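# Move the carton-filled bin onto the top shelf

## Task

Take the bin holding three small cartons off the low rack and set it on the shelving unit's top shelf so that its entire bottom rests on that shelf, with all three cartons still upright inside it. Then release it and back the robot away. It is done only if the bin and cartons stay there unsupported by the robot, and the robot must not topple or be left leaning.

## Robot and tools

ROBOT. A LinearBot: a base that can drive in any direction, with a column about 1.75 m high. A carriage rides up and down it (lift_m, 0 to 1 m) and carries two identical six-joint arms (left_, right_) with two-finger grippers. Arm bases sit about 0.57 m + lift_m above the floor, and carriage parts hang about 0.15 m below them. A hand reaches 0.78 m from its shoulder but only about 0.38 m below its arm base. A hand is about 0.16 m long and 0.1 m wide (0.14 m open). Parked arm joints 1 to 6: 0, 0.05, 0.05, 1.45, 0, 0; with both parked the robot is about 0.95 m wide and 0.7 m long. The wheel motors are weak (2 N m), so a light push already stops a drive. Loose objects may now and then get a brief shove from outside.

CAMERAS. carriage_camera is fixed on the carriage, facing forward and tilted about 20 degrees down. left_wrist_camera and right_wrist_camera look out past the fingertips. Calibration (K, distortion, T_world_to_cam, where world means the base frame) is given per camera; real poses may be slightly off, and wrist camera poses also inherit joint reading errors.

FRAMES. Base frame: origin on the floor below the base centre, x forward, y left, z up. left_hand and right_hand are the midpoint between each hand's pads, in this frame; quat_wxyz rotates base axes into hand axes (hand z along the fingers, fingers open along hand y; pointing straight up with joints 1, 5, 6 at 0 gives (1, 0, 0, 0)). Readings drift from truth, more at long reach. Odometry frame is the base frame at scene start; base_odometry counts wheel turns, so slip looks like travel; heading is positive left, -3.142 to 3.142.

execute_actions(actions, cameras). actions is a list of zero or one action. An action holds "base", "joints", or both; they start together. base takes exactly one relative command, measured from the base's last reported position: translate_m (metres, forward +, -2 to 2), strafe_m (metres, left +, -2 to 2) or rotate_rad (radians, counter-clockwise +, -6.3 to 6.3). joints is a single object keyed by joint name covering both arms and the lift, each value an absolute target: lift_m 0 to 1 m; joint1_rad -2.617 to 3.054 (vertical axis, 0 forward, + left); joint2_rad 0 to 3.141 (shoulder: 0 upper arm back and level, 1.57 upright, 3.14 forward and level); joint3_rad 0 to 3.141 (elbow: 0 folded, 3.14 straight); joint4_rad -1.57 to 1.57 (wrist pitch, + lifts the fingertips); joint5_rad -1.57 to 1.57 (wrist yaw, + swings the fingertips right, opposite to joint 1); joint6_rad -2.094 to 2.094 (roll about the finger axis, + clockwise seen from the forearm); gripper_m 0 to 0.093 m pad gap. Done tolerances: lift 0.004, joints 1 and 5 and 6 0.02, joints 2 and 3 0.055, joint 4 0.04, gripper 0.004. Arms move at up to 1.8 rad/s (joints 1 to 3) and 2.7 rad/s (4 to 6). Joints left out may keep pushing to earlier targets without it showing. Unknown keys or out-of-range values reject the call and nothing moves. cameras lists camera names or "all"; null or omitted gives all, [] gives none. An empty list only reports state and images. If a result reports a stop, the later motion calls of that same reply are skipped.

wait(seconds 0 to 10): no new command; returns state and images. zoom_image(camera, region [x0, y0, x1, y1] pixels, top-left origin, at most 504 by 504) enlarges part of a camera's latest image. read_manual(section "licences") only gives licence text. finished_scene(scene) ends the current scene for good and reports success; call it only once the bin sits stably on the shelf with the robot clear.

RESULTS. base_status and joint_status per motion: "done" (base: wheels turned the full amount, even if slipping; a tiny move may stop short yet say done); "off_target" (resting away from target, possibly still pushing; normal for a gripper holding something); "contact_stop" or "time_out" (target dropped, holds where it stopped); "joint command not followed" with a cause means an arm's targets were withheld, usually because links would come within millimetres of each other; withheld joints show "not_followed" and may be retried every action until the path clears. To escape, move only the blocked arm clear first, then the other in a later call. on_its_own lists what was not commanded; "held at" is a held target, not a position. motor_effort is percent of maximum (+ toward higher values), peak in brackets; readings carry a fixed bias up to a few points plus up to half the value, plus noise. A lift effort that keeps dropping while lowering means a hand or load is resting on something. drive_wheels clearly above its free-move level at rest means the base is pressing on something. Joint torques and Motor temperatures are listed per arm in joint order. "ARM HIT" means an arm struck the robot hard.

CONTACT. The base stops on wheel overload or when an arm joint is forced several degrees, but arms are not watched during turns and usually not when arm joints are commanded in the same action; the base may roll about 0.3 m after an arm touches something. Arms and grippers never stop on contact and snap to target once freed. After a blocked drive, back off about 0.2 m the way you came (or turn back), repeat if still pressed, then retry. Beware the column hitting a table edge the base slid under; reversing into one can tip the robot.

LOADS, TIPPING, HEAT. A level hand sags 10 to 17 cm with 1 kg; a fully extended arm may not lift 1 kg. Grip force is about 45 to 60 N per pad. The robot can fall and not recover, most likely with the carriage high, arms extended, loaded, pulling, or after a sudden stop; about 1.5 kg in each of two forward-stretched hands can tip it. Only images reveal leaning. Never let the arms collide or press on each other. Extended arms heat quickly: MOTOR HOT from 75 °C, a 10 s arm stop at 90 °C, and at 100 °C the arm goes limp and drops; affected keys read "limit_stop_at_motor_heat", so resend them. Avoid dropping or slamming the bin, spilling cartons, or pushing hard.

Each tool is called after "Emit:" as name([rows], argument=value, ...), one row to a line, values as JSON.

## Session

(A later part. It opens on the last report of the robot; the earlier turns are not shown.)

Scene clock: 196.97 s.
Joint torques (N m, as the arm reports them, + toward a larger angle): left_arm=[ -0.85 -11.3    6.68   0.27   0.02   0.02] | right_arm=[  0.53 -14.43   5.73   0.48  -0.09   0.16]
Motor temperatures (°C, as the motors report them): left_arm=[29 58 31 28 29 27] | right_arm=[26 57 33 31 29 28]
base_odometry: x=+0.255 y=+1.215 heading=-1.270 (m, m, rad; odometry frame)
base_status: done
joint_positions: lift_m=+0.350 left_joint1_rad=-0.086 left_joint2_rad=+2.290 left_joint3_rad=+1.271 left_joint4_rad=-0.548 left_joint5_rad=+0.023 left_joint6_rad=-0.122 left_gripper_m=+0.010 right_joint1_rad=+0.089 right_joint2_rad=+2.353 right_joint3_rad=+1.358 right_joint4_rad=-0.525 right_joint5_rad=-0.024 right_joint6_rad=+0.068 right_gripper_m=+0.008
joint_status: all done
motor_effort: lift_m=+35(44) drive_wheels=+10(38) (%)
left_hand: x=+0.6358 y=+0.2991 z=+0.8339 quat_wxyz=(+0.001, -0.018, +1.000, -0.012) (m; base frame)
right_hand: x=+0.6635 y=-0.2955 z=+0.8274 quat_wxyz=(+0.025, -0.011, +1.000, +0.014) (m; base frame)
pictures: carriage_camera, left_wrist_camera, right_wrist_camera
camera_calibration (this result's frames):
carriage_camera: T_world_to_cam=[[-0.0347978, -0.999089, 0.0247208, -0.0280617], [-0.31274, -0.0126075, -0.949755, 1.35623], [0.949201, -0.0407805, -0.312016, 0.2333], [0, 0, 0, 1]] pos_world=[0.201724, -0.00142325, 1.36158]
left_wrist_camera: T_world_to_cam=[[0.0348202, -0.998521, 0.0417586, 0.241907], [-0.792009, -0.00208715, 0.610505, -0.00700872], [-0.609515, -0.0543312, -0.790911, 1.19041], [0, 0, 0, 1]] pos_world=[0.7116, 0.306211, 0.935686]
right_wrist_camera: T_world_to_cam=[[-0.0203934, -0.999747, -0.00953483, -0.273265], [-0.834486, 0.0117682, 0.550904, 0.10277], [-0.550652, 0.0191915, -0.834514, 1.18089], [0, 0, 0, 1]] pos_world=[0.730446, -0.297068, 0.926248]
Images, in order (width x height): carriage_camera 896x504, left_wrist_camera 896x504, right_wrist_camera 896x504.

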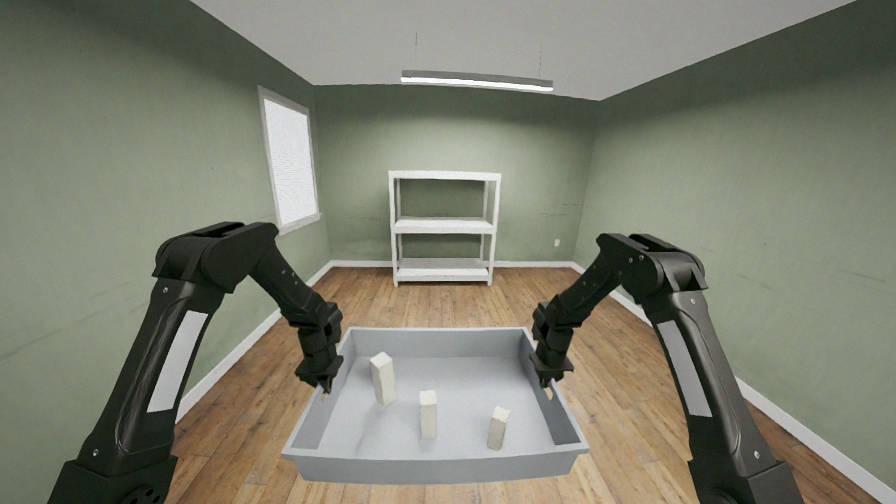

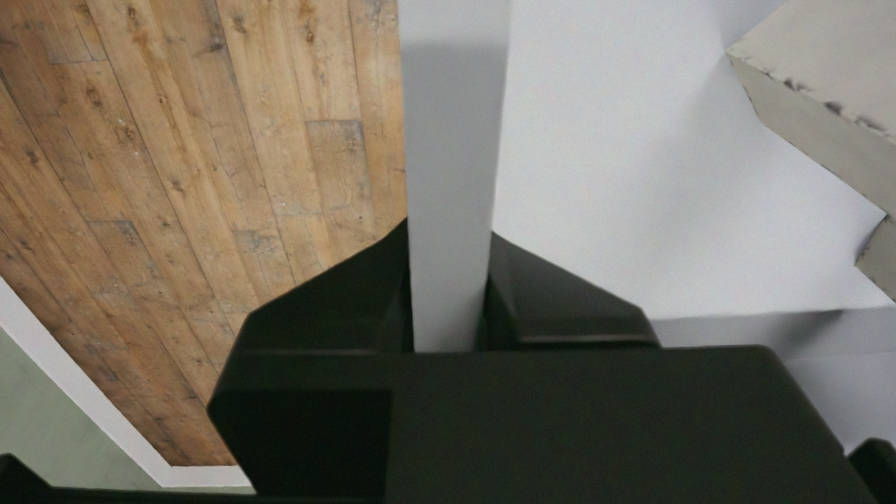

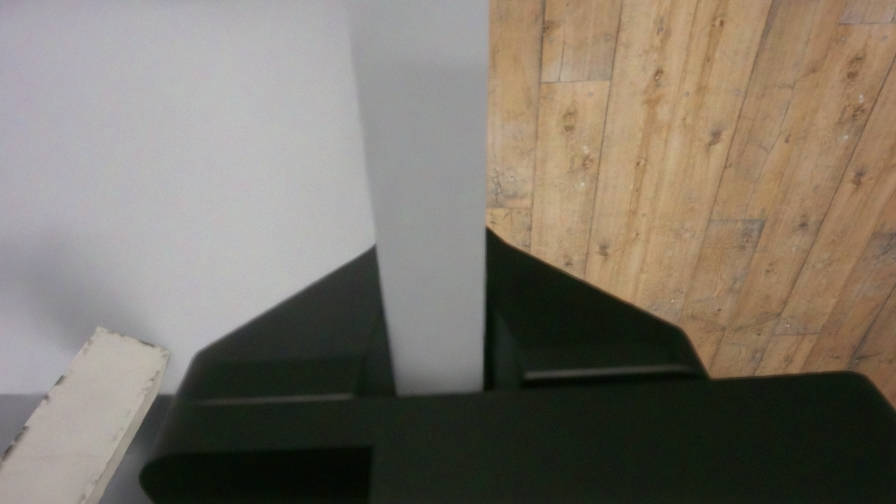

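Emit:
execute_actions([
  {"base": {"translate_m": 1.8}, "joints": {"lift_m": 0.96, "left_joint2_rad": 2.10, "left_joint3_rad": 1.288, "left_joint4_rad": -0.733, "right_joint2_rad": 2.172, "right_joint3_rad": 1.371, "right_joint4_rad": -0.698}},
])

Scene clock: 206.17 s.
Joint torques (N m, as the arm reports them, + toward a larger angle): left_arm=[ -0.96 -10.36   7.71   0.32   0.03   0.01] | right_arm=[  0.51 -14.2    6.34   0.5   -0.11   0.11]
Motor temperatures (°C, as the motors report them): left_arm=[29 58 32 28 29 27] | right_arm=[26 57 33 31 29 28]
base_odometry: x=+0.790 y=-0.504 heading=-1.269 (m, m, rad; odometry frame)
base_status: done
joint_positions: lift_m=+0.960 left_joint1_rad=-0.089 left_joint2_rad=+2.117 left_joint3_rad=+1.271 left_joint4_rad=-0.725 left_joint5_rad=+0.026 left_joint6_rad=-0.123 left_gripper_m=+0.010 right_joint1_rad=+0.089 right_joint2_rad=+2.188 right_joint3_rad=+1.358 right_joint4_rad=-0.695 right_joint5_rad=-0.024 right_joint6_rad=+0.069 right_gripper_m=+0.008
joint_status: all done
motor_effort: lift_m=+34(44) drive_wheels=-6(33) (%)
left_hand: x=+0.6258 y=+0.2985 z=+1.5046 quat_wxyz=(-0.001, -0.017, +1.000, -0.013) (m; base frame)
right_hand: x=+0.6547 y=-0.2962 z=+1.4977 quat_wxyz=(+0.022, -0.010, +1.000, +0.014) (m; base frame)
pictures: carriage_camera, left_wrist_camera, right_wrist_camera
camera_calibration (this result's frames):
carriage_camera: T_world_to_cam=[[-0.0347978, -0.999089, 0.0247208, -0.0431422], [-0.31274, -0.0126075, -0.949755, 1.93561], [0.949201, -0.0407805, -0.312016, 0.423639], [0, 0, 0, 1]] pos_world=[0.201724, -0.00142325, 1.97161]
left_wrist_camera: T_world_to_cam=[[0.0330848, -0.998469, 0.0443236, 0.21082], [-0.78951, 0.00108388, 0.613737, -0.431846], [-0.612846, -0.0552993, -0.788265, 1.71317], [0, 0, 0, 1]] pos_world=[0.701989, 0.305703, 1.60613]
right_wrist_camera: T_world_to_cam=[[-0.0212109, -0.999735, -0.00891832, -0.268076], [-0.831094, 0.0126731, 0.555987, -0.283438], [-0.555727, 0.0192049, -0.831143, 1.73367], [0, 0, 0, 1]] pos_world=[0.722198, -0.297708, 1.59613]
Images, in order (width x height): carriage_camera 896x504, left_wrist_camera 896x504, right_wrist_camera 896x504.

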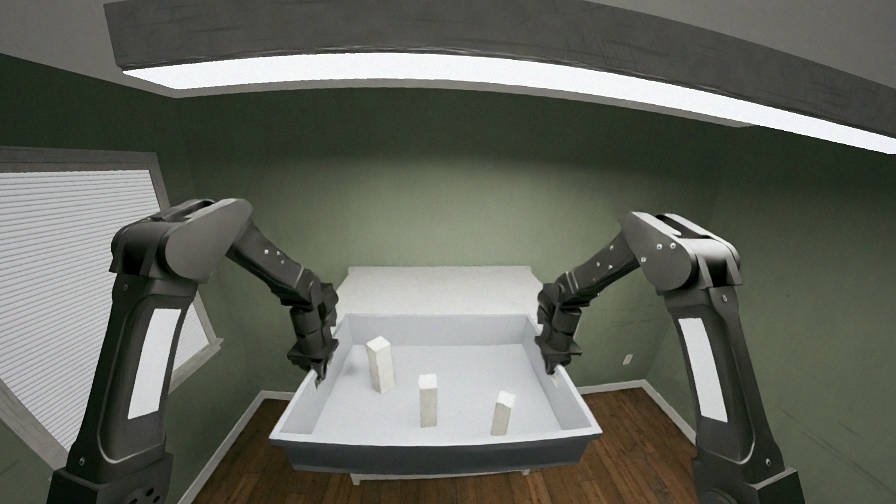

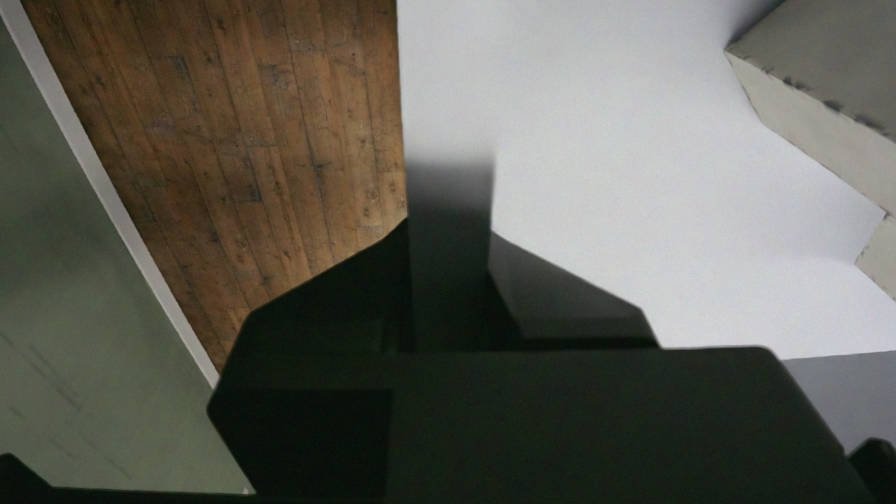

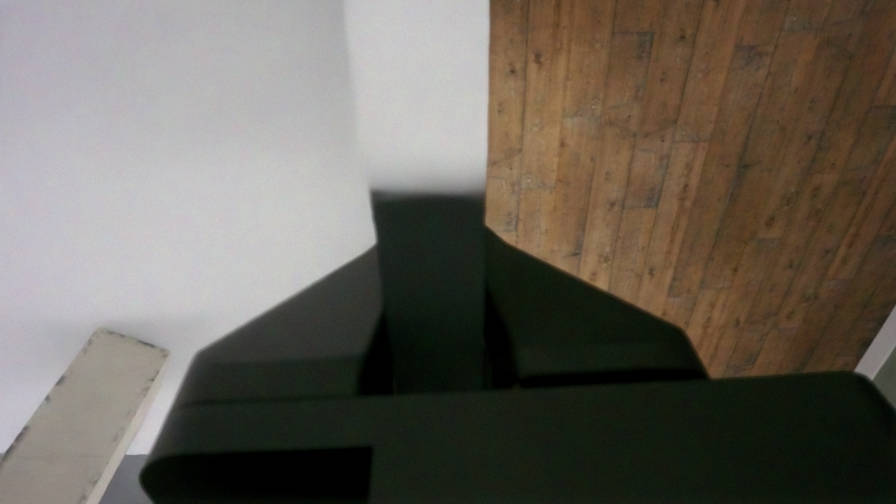

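Emit:
zoom_image(camera="carriage_camera", region=[280, 250, 600, 504])

Region (280, 250, 600, 504) of carriage_camera's 896x504 image, scaled by 1.575, with more detail than that image has; it fills the top 400 rows of this view, and the rest is white.

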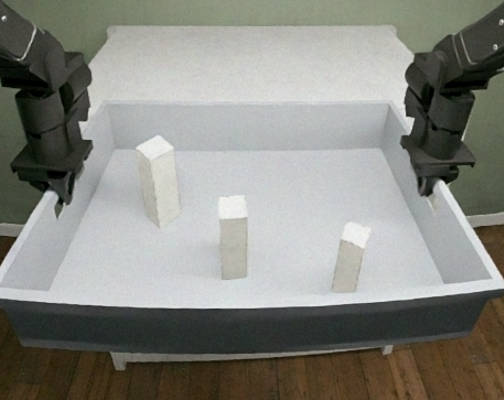

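Emit:
execute_actions([
  {"base": {"translate_m": 0.64}, "joints": {"lift_m": 0.97}},
])

Scene clock: 238.17 s.
Joint torques (N m, as the arm reports them, + toward a larger angle): left_arm=[ -0.6  -10.89   7.35   0.35   0.06   0.03] | right_arm=[  0.51 -14.29   6.5    0.51  -0.07   0.13]
Motor temperatures (°C, as the motors report them): left_arm=[29 59 33 28 29 27] | right_arm=[26 59 34 31 29 28]
base_odometry: x=+0.981 y=-1.115 heading=-1.268 (m, m, rad; odometry frame)
base_status: done
joint_positions: lift_m=+0.970 left_joint1_rad=-0.089 left_joint2_rad=+2.122 left_joint3_rad=+1.271 left_joint4_rad=-0.723 left_joint5_rad=+0.026 left_joint6_rad=-0.123 left_gripper_m=+0.010 right_joint1_rad=+0.089 right_joint2_rad=+2.193 right_joint3_rad=+1.358 right_joint4_rad=-0.694 right_joint5_rad=-0.025 right_joint6_rad=+0.069 right_gripper_m=+0.008
joint_status: all done
motor_effort: lift_m=+34(41) drive_wheels=-7(32) (%)
left_hand: x=+0.6255 y=+0.2986 z=+1.5128 quat_wxyz=(-0.003, -0.017, +1.000, -0.013) (m; base frame)
right_hand: x=+0.6542 y=-0.2960 z=+1.5059 quat_wxyz=(+0.020, -0.010, +1.000, +0.014) (m; base frame)
pictures: carriage_camera, left_wrist_camera, right_wrist_camera
camera_calibration (this result's frames):
carriage_camera: T_world_to_cam=[[-0.0347978, -0.999089, 0.0247208, -0.0433907], [-0.31274, -0.0126075, -0.949755, 1.94516], [0.949201, -0.0407805, -0.312016, 0.426776], [0, 0, 0, 1]] pos_world=[0.201724, -0.00142325, 1.98166]
left_wrist_camera: T_world_to_cam=[[0.0335977, -0.998485, 0.0435726, 0.211379], [-0.787655, 0.000383008, 0.616116, -0.441679], [-0.615199, -0.0550203, -0.786449, 1.7181], [0, 0, 0, 1]] pos_world=[0.701983, 0.305759, 1.61412]
right_wrist_camera: T_world_to_cam=[[-0.0208127, -0.999737, -0.00966173, -0.267001], [-0.829143, 0.0118598, 0.558911, -0.294342], [-0.55865, 0.0196434, -0.829171, 1.7393], [0, 0, 0, 1]] pos_world=[0.722051, -0.297606, 1.60411]
Images, in order (width x height): carriage_camera 896x504, left_wrist_camera 896x504, right_wrist_camera 896x504.

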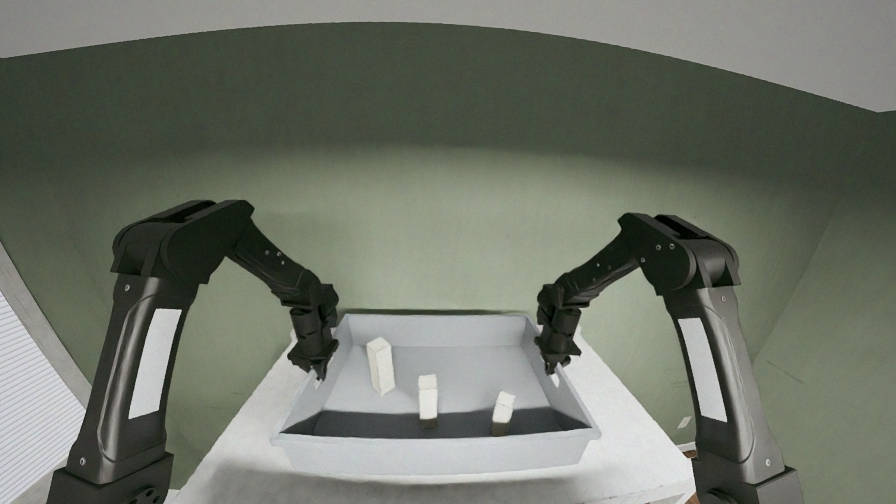

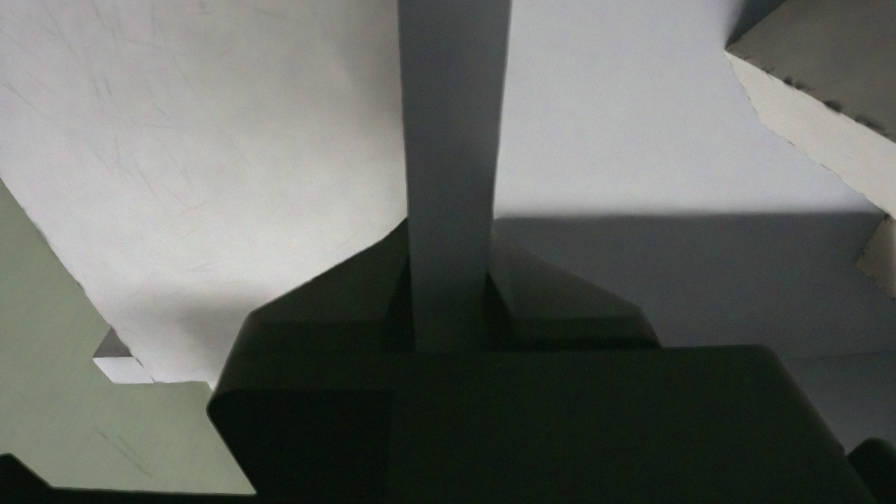

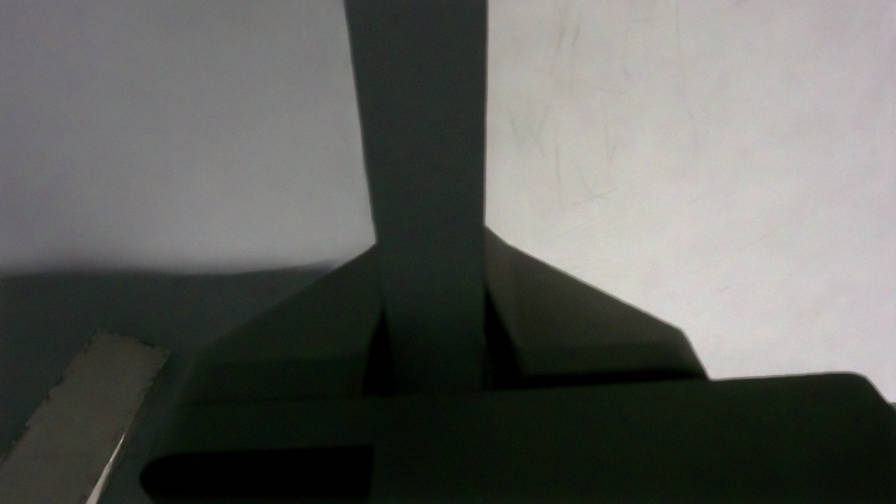

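Emit:
execute_actions([
  {"joints": {"lift_m": 0.928}},
])

Scene clock: 247.73 s.
Joint torques (N m, as the arm reports them, + toward a larger angle): left_arm=[ -1.05 -11.08   7.44   0.34   0.07   0.04] | right_arm=[  0.53 -15.32   6.33   0.5   -0.05   0.1 ]
Motor temperatures (°C, as the motors report them): left_arm=[29 59 33 28 29 27] | right_arm=[26 59 35 31 29 28]
base_odometry: x=+0.981 y=-1.115 heading=-1.268 (m, m, rad; odometry frame)
base_status: not commanded
joint_positions: lift_m=+0.928 left_joint1_rad=-0.089 left_joint2_rad=+2.130 left_joint3_rad=+1.271 left_joint4_rad=-0.727 left_joint5_rad=+0.026 left_joint6_rad=-0.123 left_gripper_m=+0.010 right_joint1_rad=+0.089 right_joint2_rad=+2.203 right_joint3_rad=+1.358 right_joint4_rad=-0.694 right_joint5_rad=-0.026 right_joint6_rad=+0.069 right_gripper_m=+0.008
joint_status: all done
motor_effort: lift_m=+34(36) drive_wheels=-7(6) (%)
left_hand: x=+0.6233 y=+0.2988 z=+1.4682 quat_wxyz=(-0.008, -0.017, +1.000, -0.012) (m; base frame)
right_hand: x=+0.6523 y=-0.2959 z=+1.4600 quat_wxyz=(+0.015, -0.010, +1.000, +0.014) (m; base frame)
pictures: carriage_camera, left_wrist_camera, right_wrist_camera
camera_calibration (this result's frames):
carriage_camera: T_world_to_cam=[[-0.0347978, -0.999089, 0.0247208, -0.0423505], [-0.31274, -0.0126075, -0.949755, 1.9052], [0.949201, -0.0407805, -0.312016, 0.413647], [0, 0, 0, 1]] pos_world=[0.201724, -0.00142325, 1.93958]
left_wrist_camera: T_world_to_cam=[[0.0340864, -0.998529, 0.0421758, 0.215355], [-0.780581, -0.000245372, 0.625055, -0.433227], [-0.624124, -0.0542275, -0.779441, 1.67665], [0, 0, 0, 1]] pos_world=[0.70093, 0.305852, 1.56856]
right_wrist_camera: T_world_to_cam=[[-0.0208629, -0.999732, -0.010005, -0.266856], [-0.823073, 0.0114937, 0.567819, -0.287339], [-0.567552, 0.0200812, -0.823093, 1.69723], [0, 0, 0, 1]] pos_world=[0.721199, -0.297564, 1.55747]
Images, in order (width x height): carriage_camera 896x504, left_wrist_camera 896x504, right_wrist_camera 896x504.

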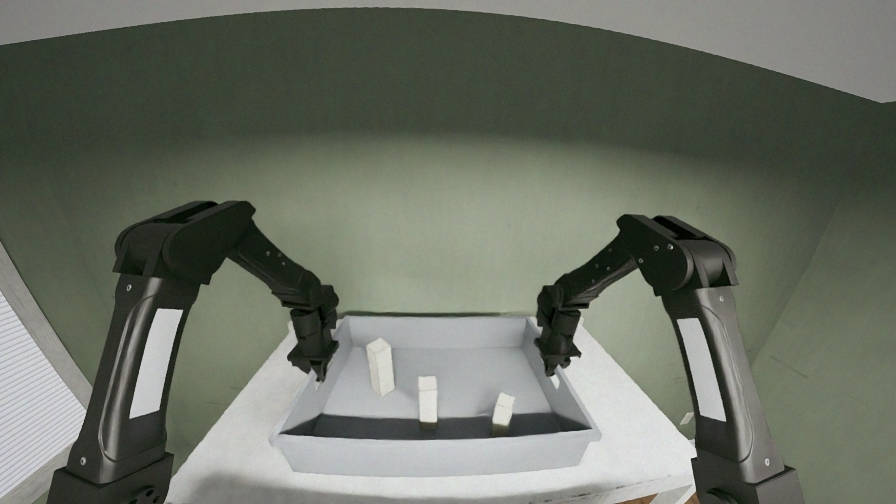

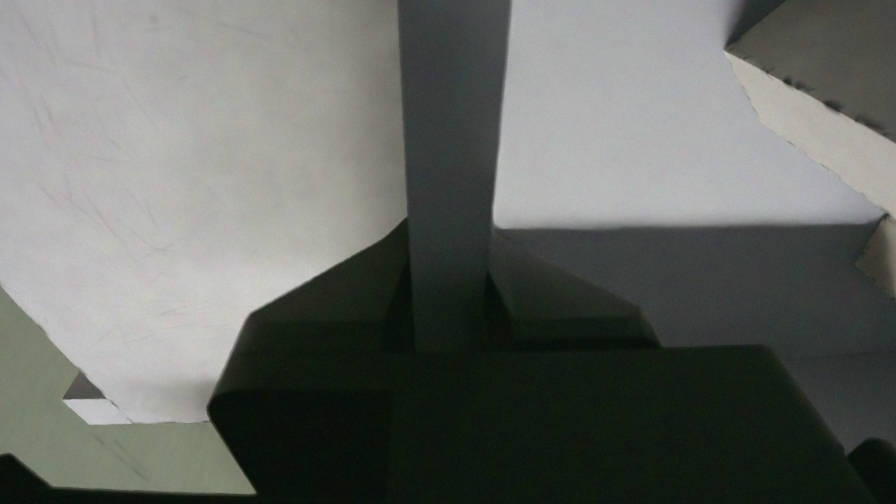

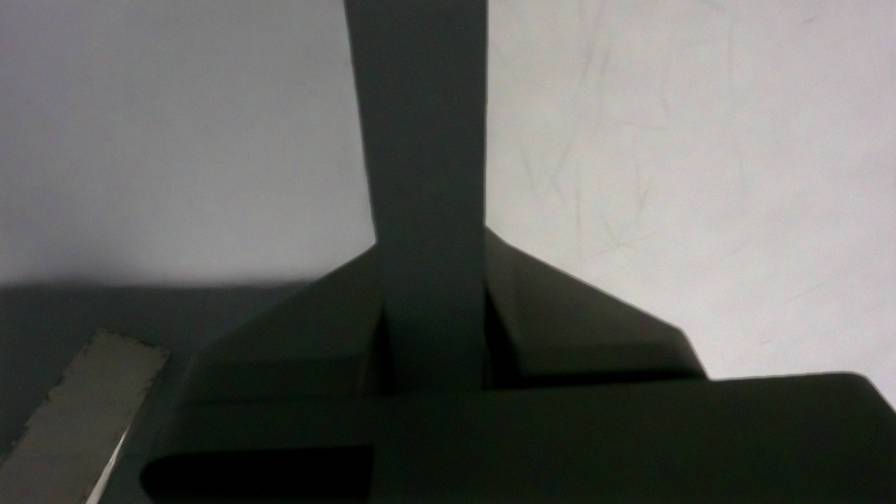

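Emit:
execute_actions([
  {"joints": {"lift_m": 0.915}},
], cameras=["carriage_camera"])

Scene clock: 249.87 s.
Joint torques (N m, as the arm reports them, + toward a larger angle): left_arm=[ -0.53 -10.39   7.34   0.38   0.01   0.08] | right_arm=[  0.58 -14.6    6.43   0.54  -0.05   0.15]
Motor temperatures (°C, as the motors report them): left_arm=[29 59 34 28 29 27] | right_arm=[26 59 35 31 29 28]
base_odometry: x=+0.981 y=-1.115 heading=-1.269 (m, m, rad; odometry frame)
base_status: not commanded
joint_positions: lift_m=+0.915 left_joint1_rad=-0.089 left_joint2_rad=+2.120 left_joint3_rad=+1.272 left_joint4_rad=-0.733 left_joint5_rad=+0.026 left_joint6_rad=-0.124 left_gripper_m=+0.009 right_joint1_rad=+0.088 right_joint2_rad=+2.194 right_joint3_rad=+1.358 right_joint4_rad=-0.694 right_joint5_rad=-0.027 right_joint6_rad=+0.066 right_gripper_m=+0.008
joint_status: all done
motor_effort: lift_m=+31(31) drive_wheels=-5(5) (%)
left_hand: x=+0.6236 y=+0.2987 z=+1.4591 quat_wxyz=(-0.006, -0.018, +1.000, -0.013) (m; base frame)
right_hand: x=+0.6539 y=-0.2959 z=+1.4507 quat_wxyz=(+0.019, -0.011, +1.000, +0.015) (m; base frame)
pictures: carriage_camera
camera_calibration (this result's frames):
carriage_camera: T_world_to_cam=[[-0.0347978, -0.999089, 0.0247208, -0.0420356], [-0.31274, -0.0126075, -0.949755, 1.8931], [0.949201, -0.0407805, -0.312016, 0.409673], [0, 0, 0, 1]] pos_world=[0.201724, -0.00142325, 1.92685]
Images, in order (width x height): carriage_camera 896x504.

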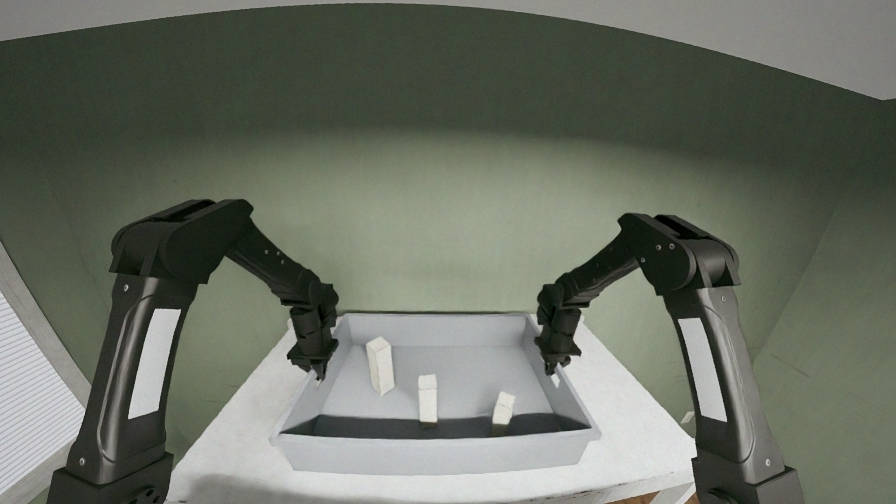

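Emit:
execute_actions([
  {"joints": {"lift_m": 0.909, "left_joint2_rad": 2.108, "left_joint3_rad": 1.276, "left_joint4_rad": -0.738, "right_joint2_rad": 2.182, "right_joint3_rad": 1.362, "right_joint4_rad": -0.70}},
], cameras=[])

Scene clock: 253.60 s.
Joint torques (N m, as the arm reports them, + toward a larger angle): left_arm=[-0.96 -9.09  6.32  0.53 -0.03  0.06] | right_arm=[  0.65 -12.68   5.89   0.63  -0.05   0.15]
Motor temperatures (°C, as the motors report them): left_arm=[29 59 34 28 29 27] | right_arm=[26 60 35 31 29 28]
base_odometry: x=+0.981 y=-1.115 heading=-1.269 (m, m, rad; odometry frame)
base_status: not commanded
joint_positions: lift_m=+0.909 left_joint1_rad=-0.089 left_joint2_rad=+2.105 left_joint3_rad=+1.272 left_joint4_rad=-0.744 left_joint5_rad=+0.026 left_joint6_rad=-0.124 left_gripper_m=+0.009 right_joint1_rad=+0.088 right_joint2_rad=+2.181 right_joint3_rad=+1.358 right_joint4_rad=-0.705 right_joint5_rad=-0.027 right_joint6_rad=+0.066 right_gripper_m=+0.008
joint_status: all done
motor_effort: lift_m=+29(30) drive_wheels=-4(6) (%)
left_hand: x=+0.6232 y=+0.2987 z=+1.4582 quat_wxyz=(-0.005, -0.018, +1.000, -0.013) (m; base frame)
right_hand: x=+0.6534 y=-0.2960 z=+1.4496 quat_wxyz=(+0.020, -0.011, +1.000, +0.015) (m; base frame)
pictures: none
No camera images: the call's "cameras" was empty. Leave "cameras" out to get every camera's image.

The bin is down on the shelf. Releasing.

Emit:
execute_actions([
  {"joints": {"left_gripper_m": 0.05, "right_gripper_m": 0.05}},
])

Scene clock: 255.47 s.
Joint torques (N m, as the arm reports them, + toward a larger angle): left_arm=[-1.03 -9.06  6.39  0.53 -0.03  0.07] | right_arm=[  0.36 -12.7    5.69   0.63  -0.05   0.15]
Motor temperatures (°C, as the motors report them): left_arm=[29 59 34 28 29 27] | right_arm=[26 59 35 31 29 28]
base_odometry: x=+0.981 y=-1.115 heading=-1.269 (m, m, rad; odometry frame)
base_status: not commanded
joint_positions: lift_m=+0.909 left_joint1_rad=-0.089 left_joint2_rad=+2.105 left_joint3_rad=+1.272 left_joint4_rad=-0.743 left_joint5_rad=+0.025 left_joint6_rad=-0.124 left_gripper_m=+0.050 right_joint1_rad=+0.088 right_joint2_rad=+2.181 right_joint3_rad=+1.358 right_joint4_rad=-0.703 right_joint5_rad=-0.027 right_joint6_rad=+0.066 right_gripper_m=+0.050
joint_status: all done
motor_effort: lift_m=+29(30) drive_wheels=-3(3) (%)
left_hand: x=+0.6236 y=+0.2989 z=+1.4581 quat_wxyz=(-0.004, -0.018, +1.000, -0.012) (m; base frame)
right_hand: x=+0.6539 y=-0.2959 z=+1.4496 quat_wxyz=(+0.021, -0.011, +1.000, +0.015) (m; base frame)
pictures: carriage_camera, left_wrist_camera, right_wrist_camera
camera_calibration (this result's frames):
carriage_camera: T_world_to_cam=[[-0.0347978, -0.999089, 0.0247208, -0.0418906], [-0.31274, -0.0126075, -0.949755, 1.88753], [0.949201, -0.0407805, -0.312016, 0.407842], [0, 0, 0, 1]] pos_world=[0.201724, -0.00142325, 1.92098]
left_wrist_camera: T_world_to_cam=[[0.0352146, -0.998475, 0.0425247, 0.214637], [-0.786266, -0.00141473, 0.617887, -0.412303], [-0.616884, -0.0551944, -0.785116, 1.6731], [0, 0, 0, 1]] pos_world=[0.700368, 0.306071, 1.5592]
right_wrist_camera: T_world_to_cam=[[-0.0187873, -0.999751, -0.0120762, -0.265317], [-0.830367, 0.00887433, 0.557147, -0.260641], [-0.556901, 0.0204949, -0.830326, 1.69316], [0, 0, 0, 1]] pos_world=[0.721511, -0.297639, 1.54789]
Images, in order (width x height): carriage_camera 896x504, left_wrist_camera 896x504, right_wrist_camera 896x504.

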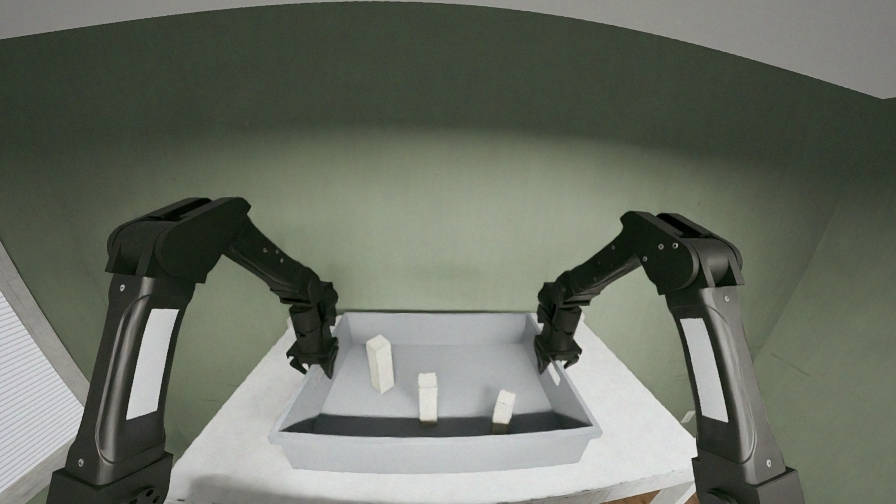

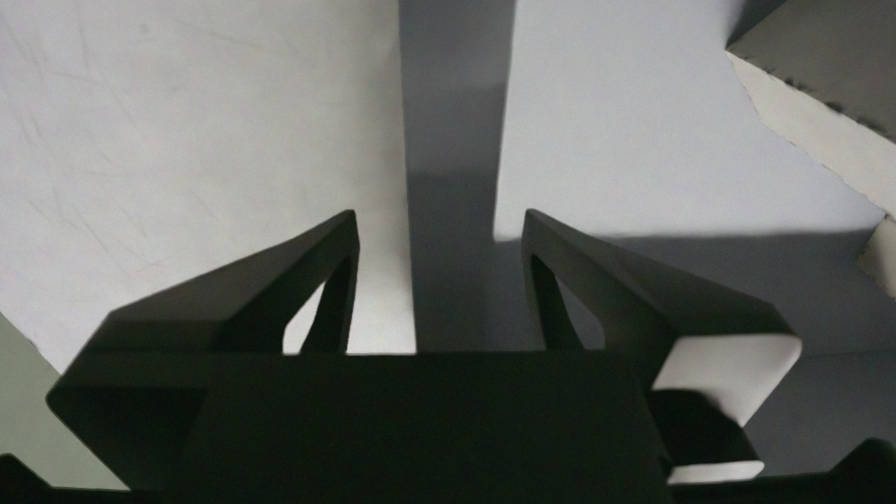

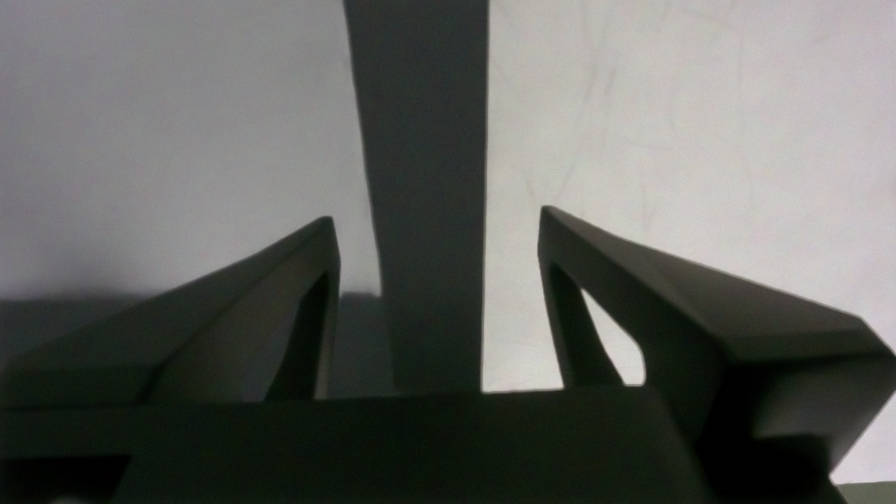

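Emit:
execute_actions([
  {"base": {"translate_m": -0.65}, "joints": {"lift_m": 0.97, "left_joint2_rad": 2.0, "left_joint4_rad": -0.848, "right_joint2_rad": 2.076, "right_joint4_rad": -0.808}},
])

Scene clock: 265.63 s.
Joint torques (N m, as the arm reports them, + toward a larger angle): left_arm=[-0.62 -7.95  6.76  0.43  0.    0.1 ] | right_arm=[  0.61 -11.09   6.43   0.52  -0.05   0.17]
Motor temperatures (°C, as the motors report them): left_arm=[29 58 34 28 29 27] | right_arm=[26 59 35 31 29 28]
base_odometry: x=+0.787 y=-0.494 heading=-1.268 (m, m, rad; odometry frame)
base_status: done
joint_positions: lift_m=+0.970 left_joint1_rad=-0.092 left_joint2_rad=+1.988 left_joint3_rad=+1.272 left_joint4_rad=-0.845 left_joint5_rad=+0.023 left_joint6_rad=-0.124 left_gripper_m=+0.050 right_joint1_rad=+0.088 right_joint2_rad=+2.065 right_joint3_rad=+1.358 right_joint4_rad=-0.804 right_joint5_rad=-0.027 right_joint6_rad=+0.066 right_gripper_m=+0.050
joint_status: all done
motor_effort: lift_m=+30(41) drive_wheels=-7(39) (%)
left_hand: x=+0.6149 y=+0.2989 z=+1.5589 quat_wxyz=(+0.004, -0.016, +1.000, -0.012) (m; base frame)
right_hand: x=+0.6463 y=-0.2968 z=+1.5522 quat_wxyz=(+0.029, -0.011, +0.999, +0.016) (m; base frame)
pictures: carriage_camera, left_wrist_camera, right_wrist_camera
camera_calibration (this result's frames):
carriage_camera: T_world_to_cam=[[-0.0347978, -0.999089, 0.0247208, -0.0433972], [-0.31274, -0.0126075, -0.949755, 1.94541], [0.949201, -0.0407805, -0.312016, 0.426858], [0, 0, 0, 1]] pos_world=[0.201724, -0.00142325, 1.98192]
left_wrist_camera: T_world_to_cam=[[0.0315024, -0.998597, 0.0425587, 0.212945], [-0.7959, 0.00069446, 0.605428, -0.456706], [-0.604608, -0.0529449, -0.794762, 1.75365], [0, 0, 0, 1]] pos_world=[0.690069, 0.30581, 1.66117]
right_wrist_camera: T_world_to_cam=[[-0.0189675, -0.999726, -0.0137475, -0.262317], [-0.838942, 0.00843415, 0.544155, -0.298504], [-0.54389, 0.0218546, -0.838872, 1.77946], [0, 0, 0, 1]] pos_world=[0.712424, -0.298616, 1.65156]
Images, in order (width x height): carriage_camera 896x504, left_wrist_camera 896x504, right_wrist_camera 896x504.

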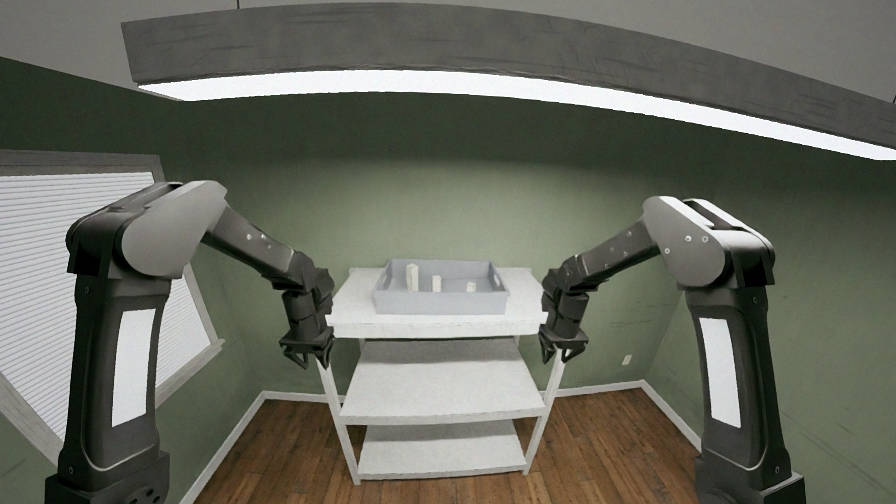

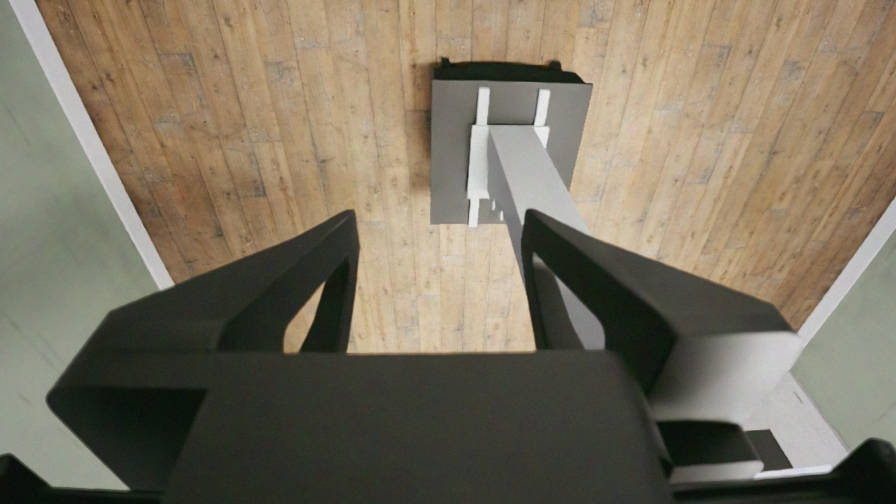

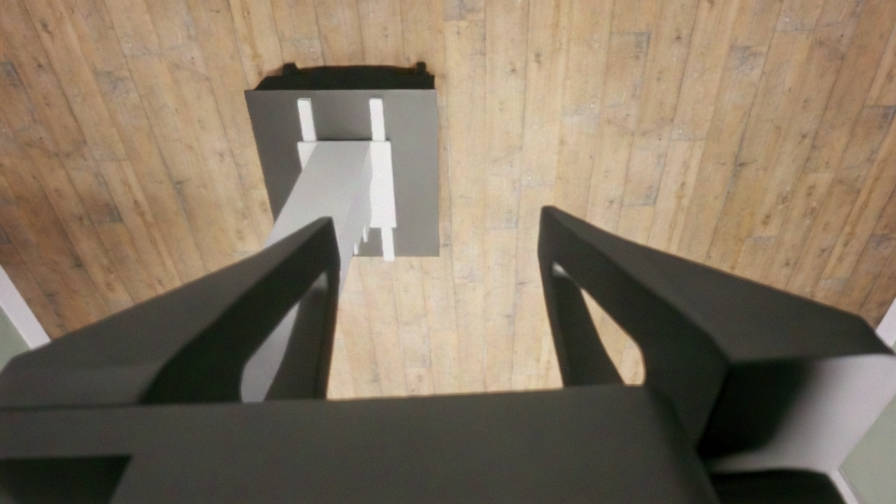

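Emit:
zoom_image(camera="carriage_camera", region=[320, 245, 560, 345])

Region (320, 245, 560, 345) of carriage_camera's 896x504 image, scaled by 2.100, with more detail than that image has; it fills the top 210 rows of this view, and the rest is white.

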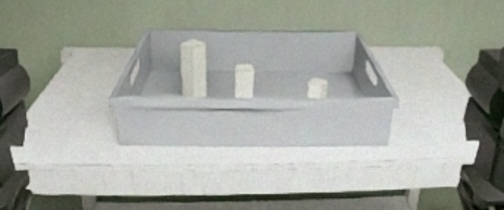

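Emit:
execute_actions([
  {"base": {"translate_m": -0.06}, "joints": {"left_joint2_rad": 1.75, "left_joint3_rad": 0.8, "left_joint4_rad": -0.62, "right_joint2_rad": 1.75, "right_joint3_rad": 0.8, "right_joint4_rad": -0.62}},
], cameras=["carriage_camera"])

Scene clock: 276.23 s.
Joint torques (N m, as the arm reports them, + toward a larger angle): left_arm=[-0.65 -6.33  4.75  0.59  0.09  0.06] | right_arm=[ 0.54 -7.75  4.31  0.56 -0.05  0.15]
Motor temperatures (°C, as the motors report them): left_arm=[29 56 33 28 29 27] | right_arm=[26 57 35 31 29 28]
base_odometry: x=+0.769 y=-0.437 heading=-1.267 (m, m, rad; odometry frame)
base_status: done
joint_positions: lift_m=+0.970 left_joint1_rad=-0.092 left_joint2_rad=+1.754 left_joint3_rad=+0.810 left_joint4_rad=-0.627 left_joint5_rad=+0.023 left_joint6_rad=-0.124 left_gripper_m=+0.050 right_joint1_rad=+0.088 right_joint2_rad=+1.748 right_joint3_rad=+0.812 right_joint4_rad=-0.626 right_joint5_rad=-0.027 right_joint6_rad=+0.066 right_gripper_m=+0.050
joint_status: all done
motor_effort: lift_m=+30(30) drive_wheels=-5(33) (%)
left_hand: x=+0.5218 y=+0.3074 z=+1.5292 quat_wxyz=(-0.002, -0.016, +1.000, -0.012) (m; base frame)
right_hand: x=+0.5240 y=-0.3075 z=+1.5312 quat_wxyz=(+0.003, -0.011, +1.000, +0.014) (m; base frame)
pictures: carriage_camera
camera_calibration (this result's frames):
carriage_camera: T_world_to_cam=[[-0.0347978, -0.999089, 0.0247208, -0.0433972], [-0.31274, -0.0126075, -0.949755, 1.94541], [0.949201, -0.0407805, -0.312016, 0.426858], [0, 0, 0, 1]] pos_world=[0.201724, -0.00142325, 1.98192]
Images, in order (width x height): carriage_camera 896x504.

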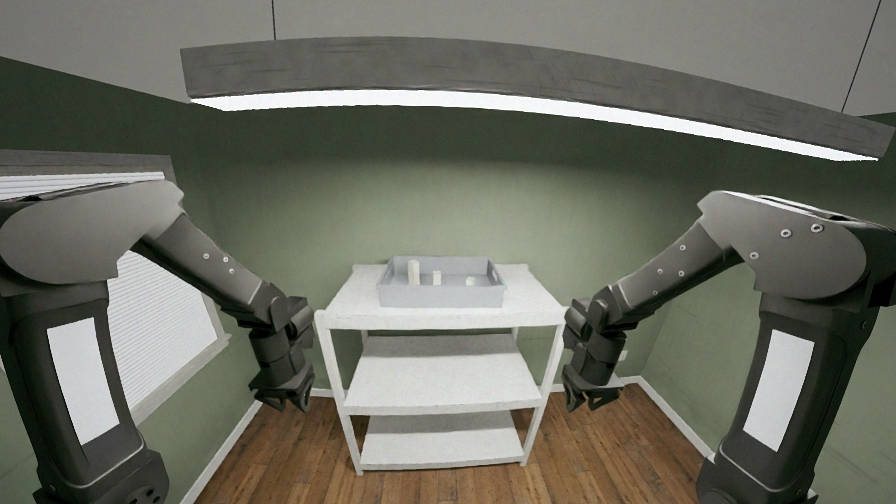

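Emit:
finished_scene(scene=2)

The scene is finished: the task was done.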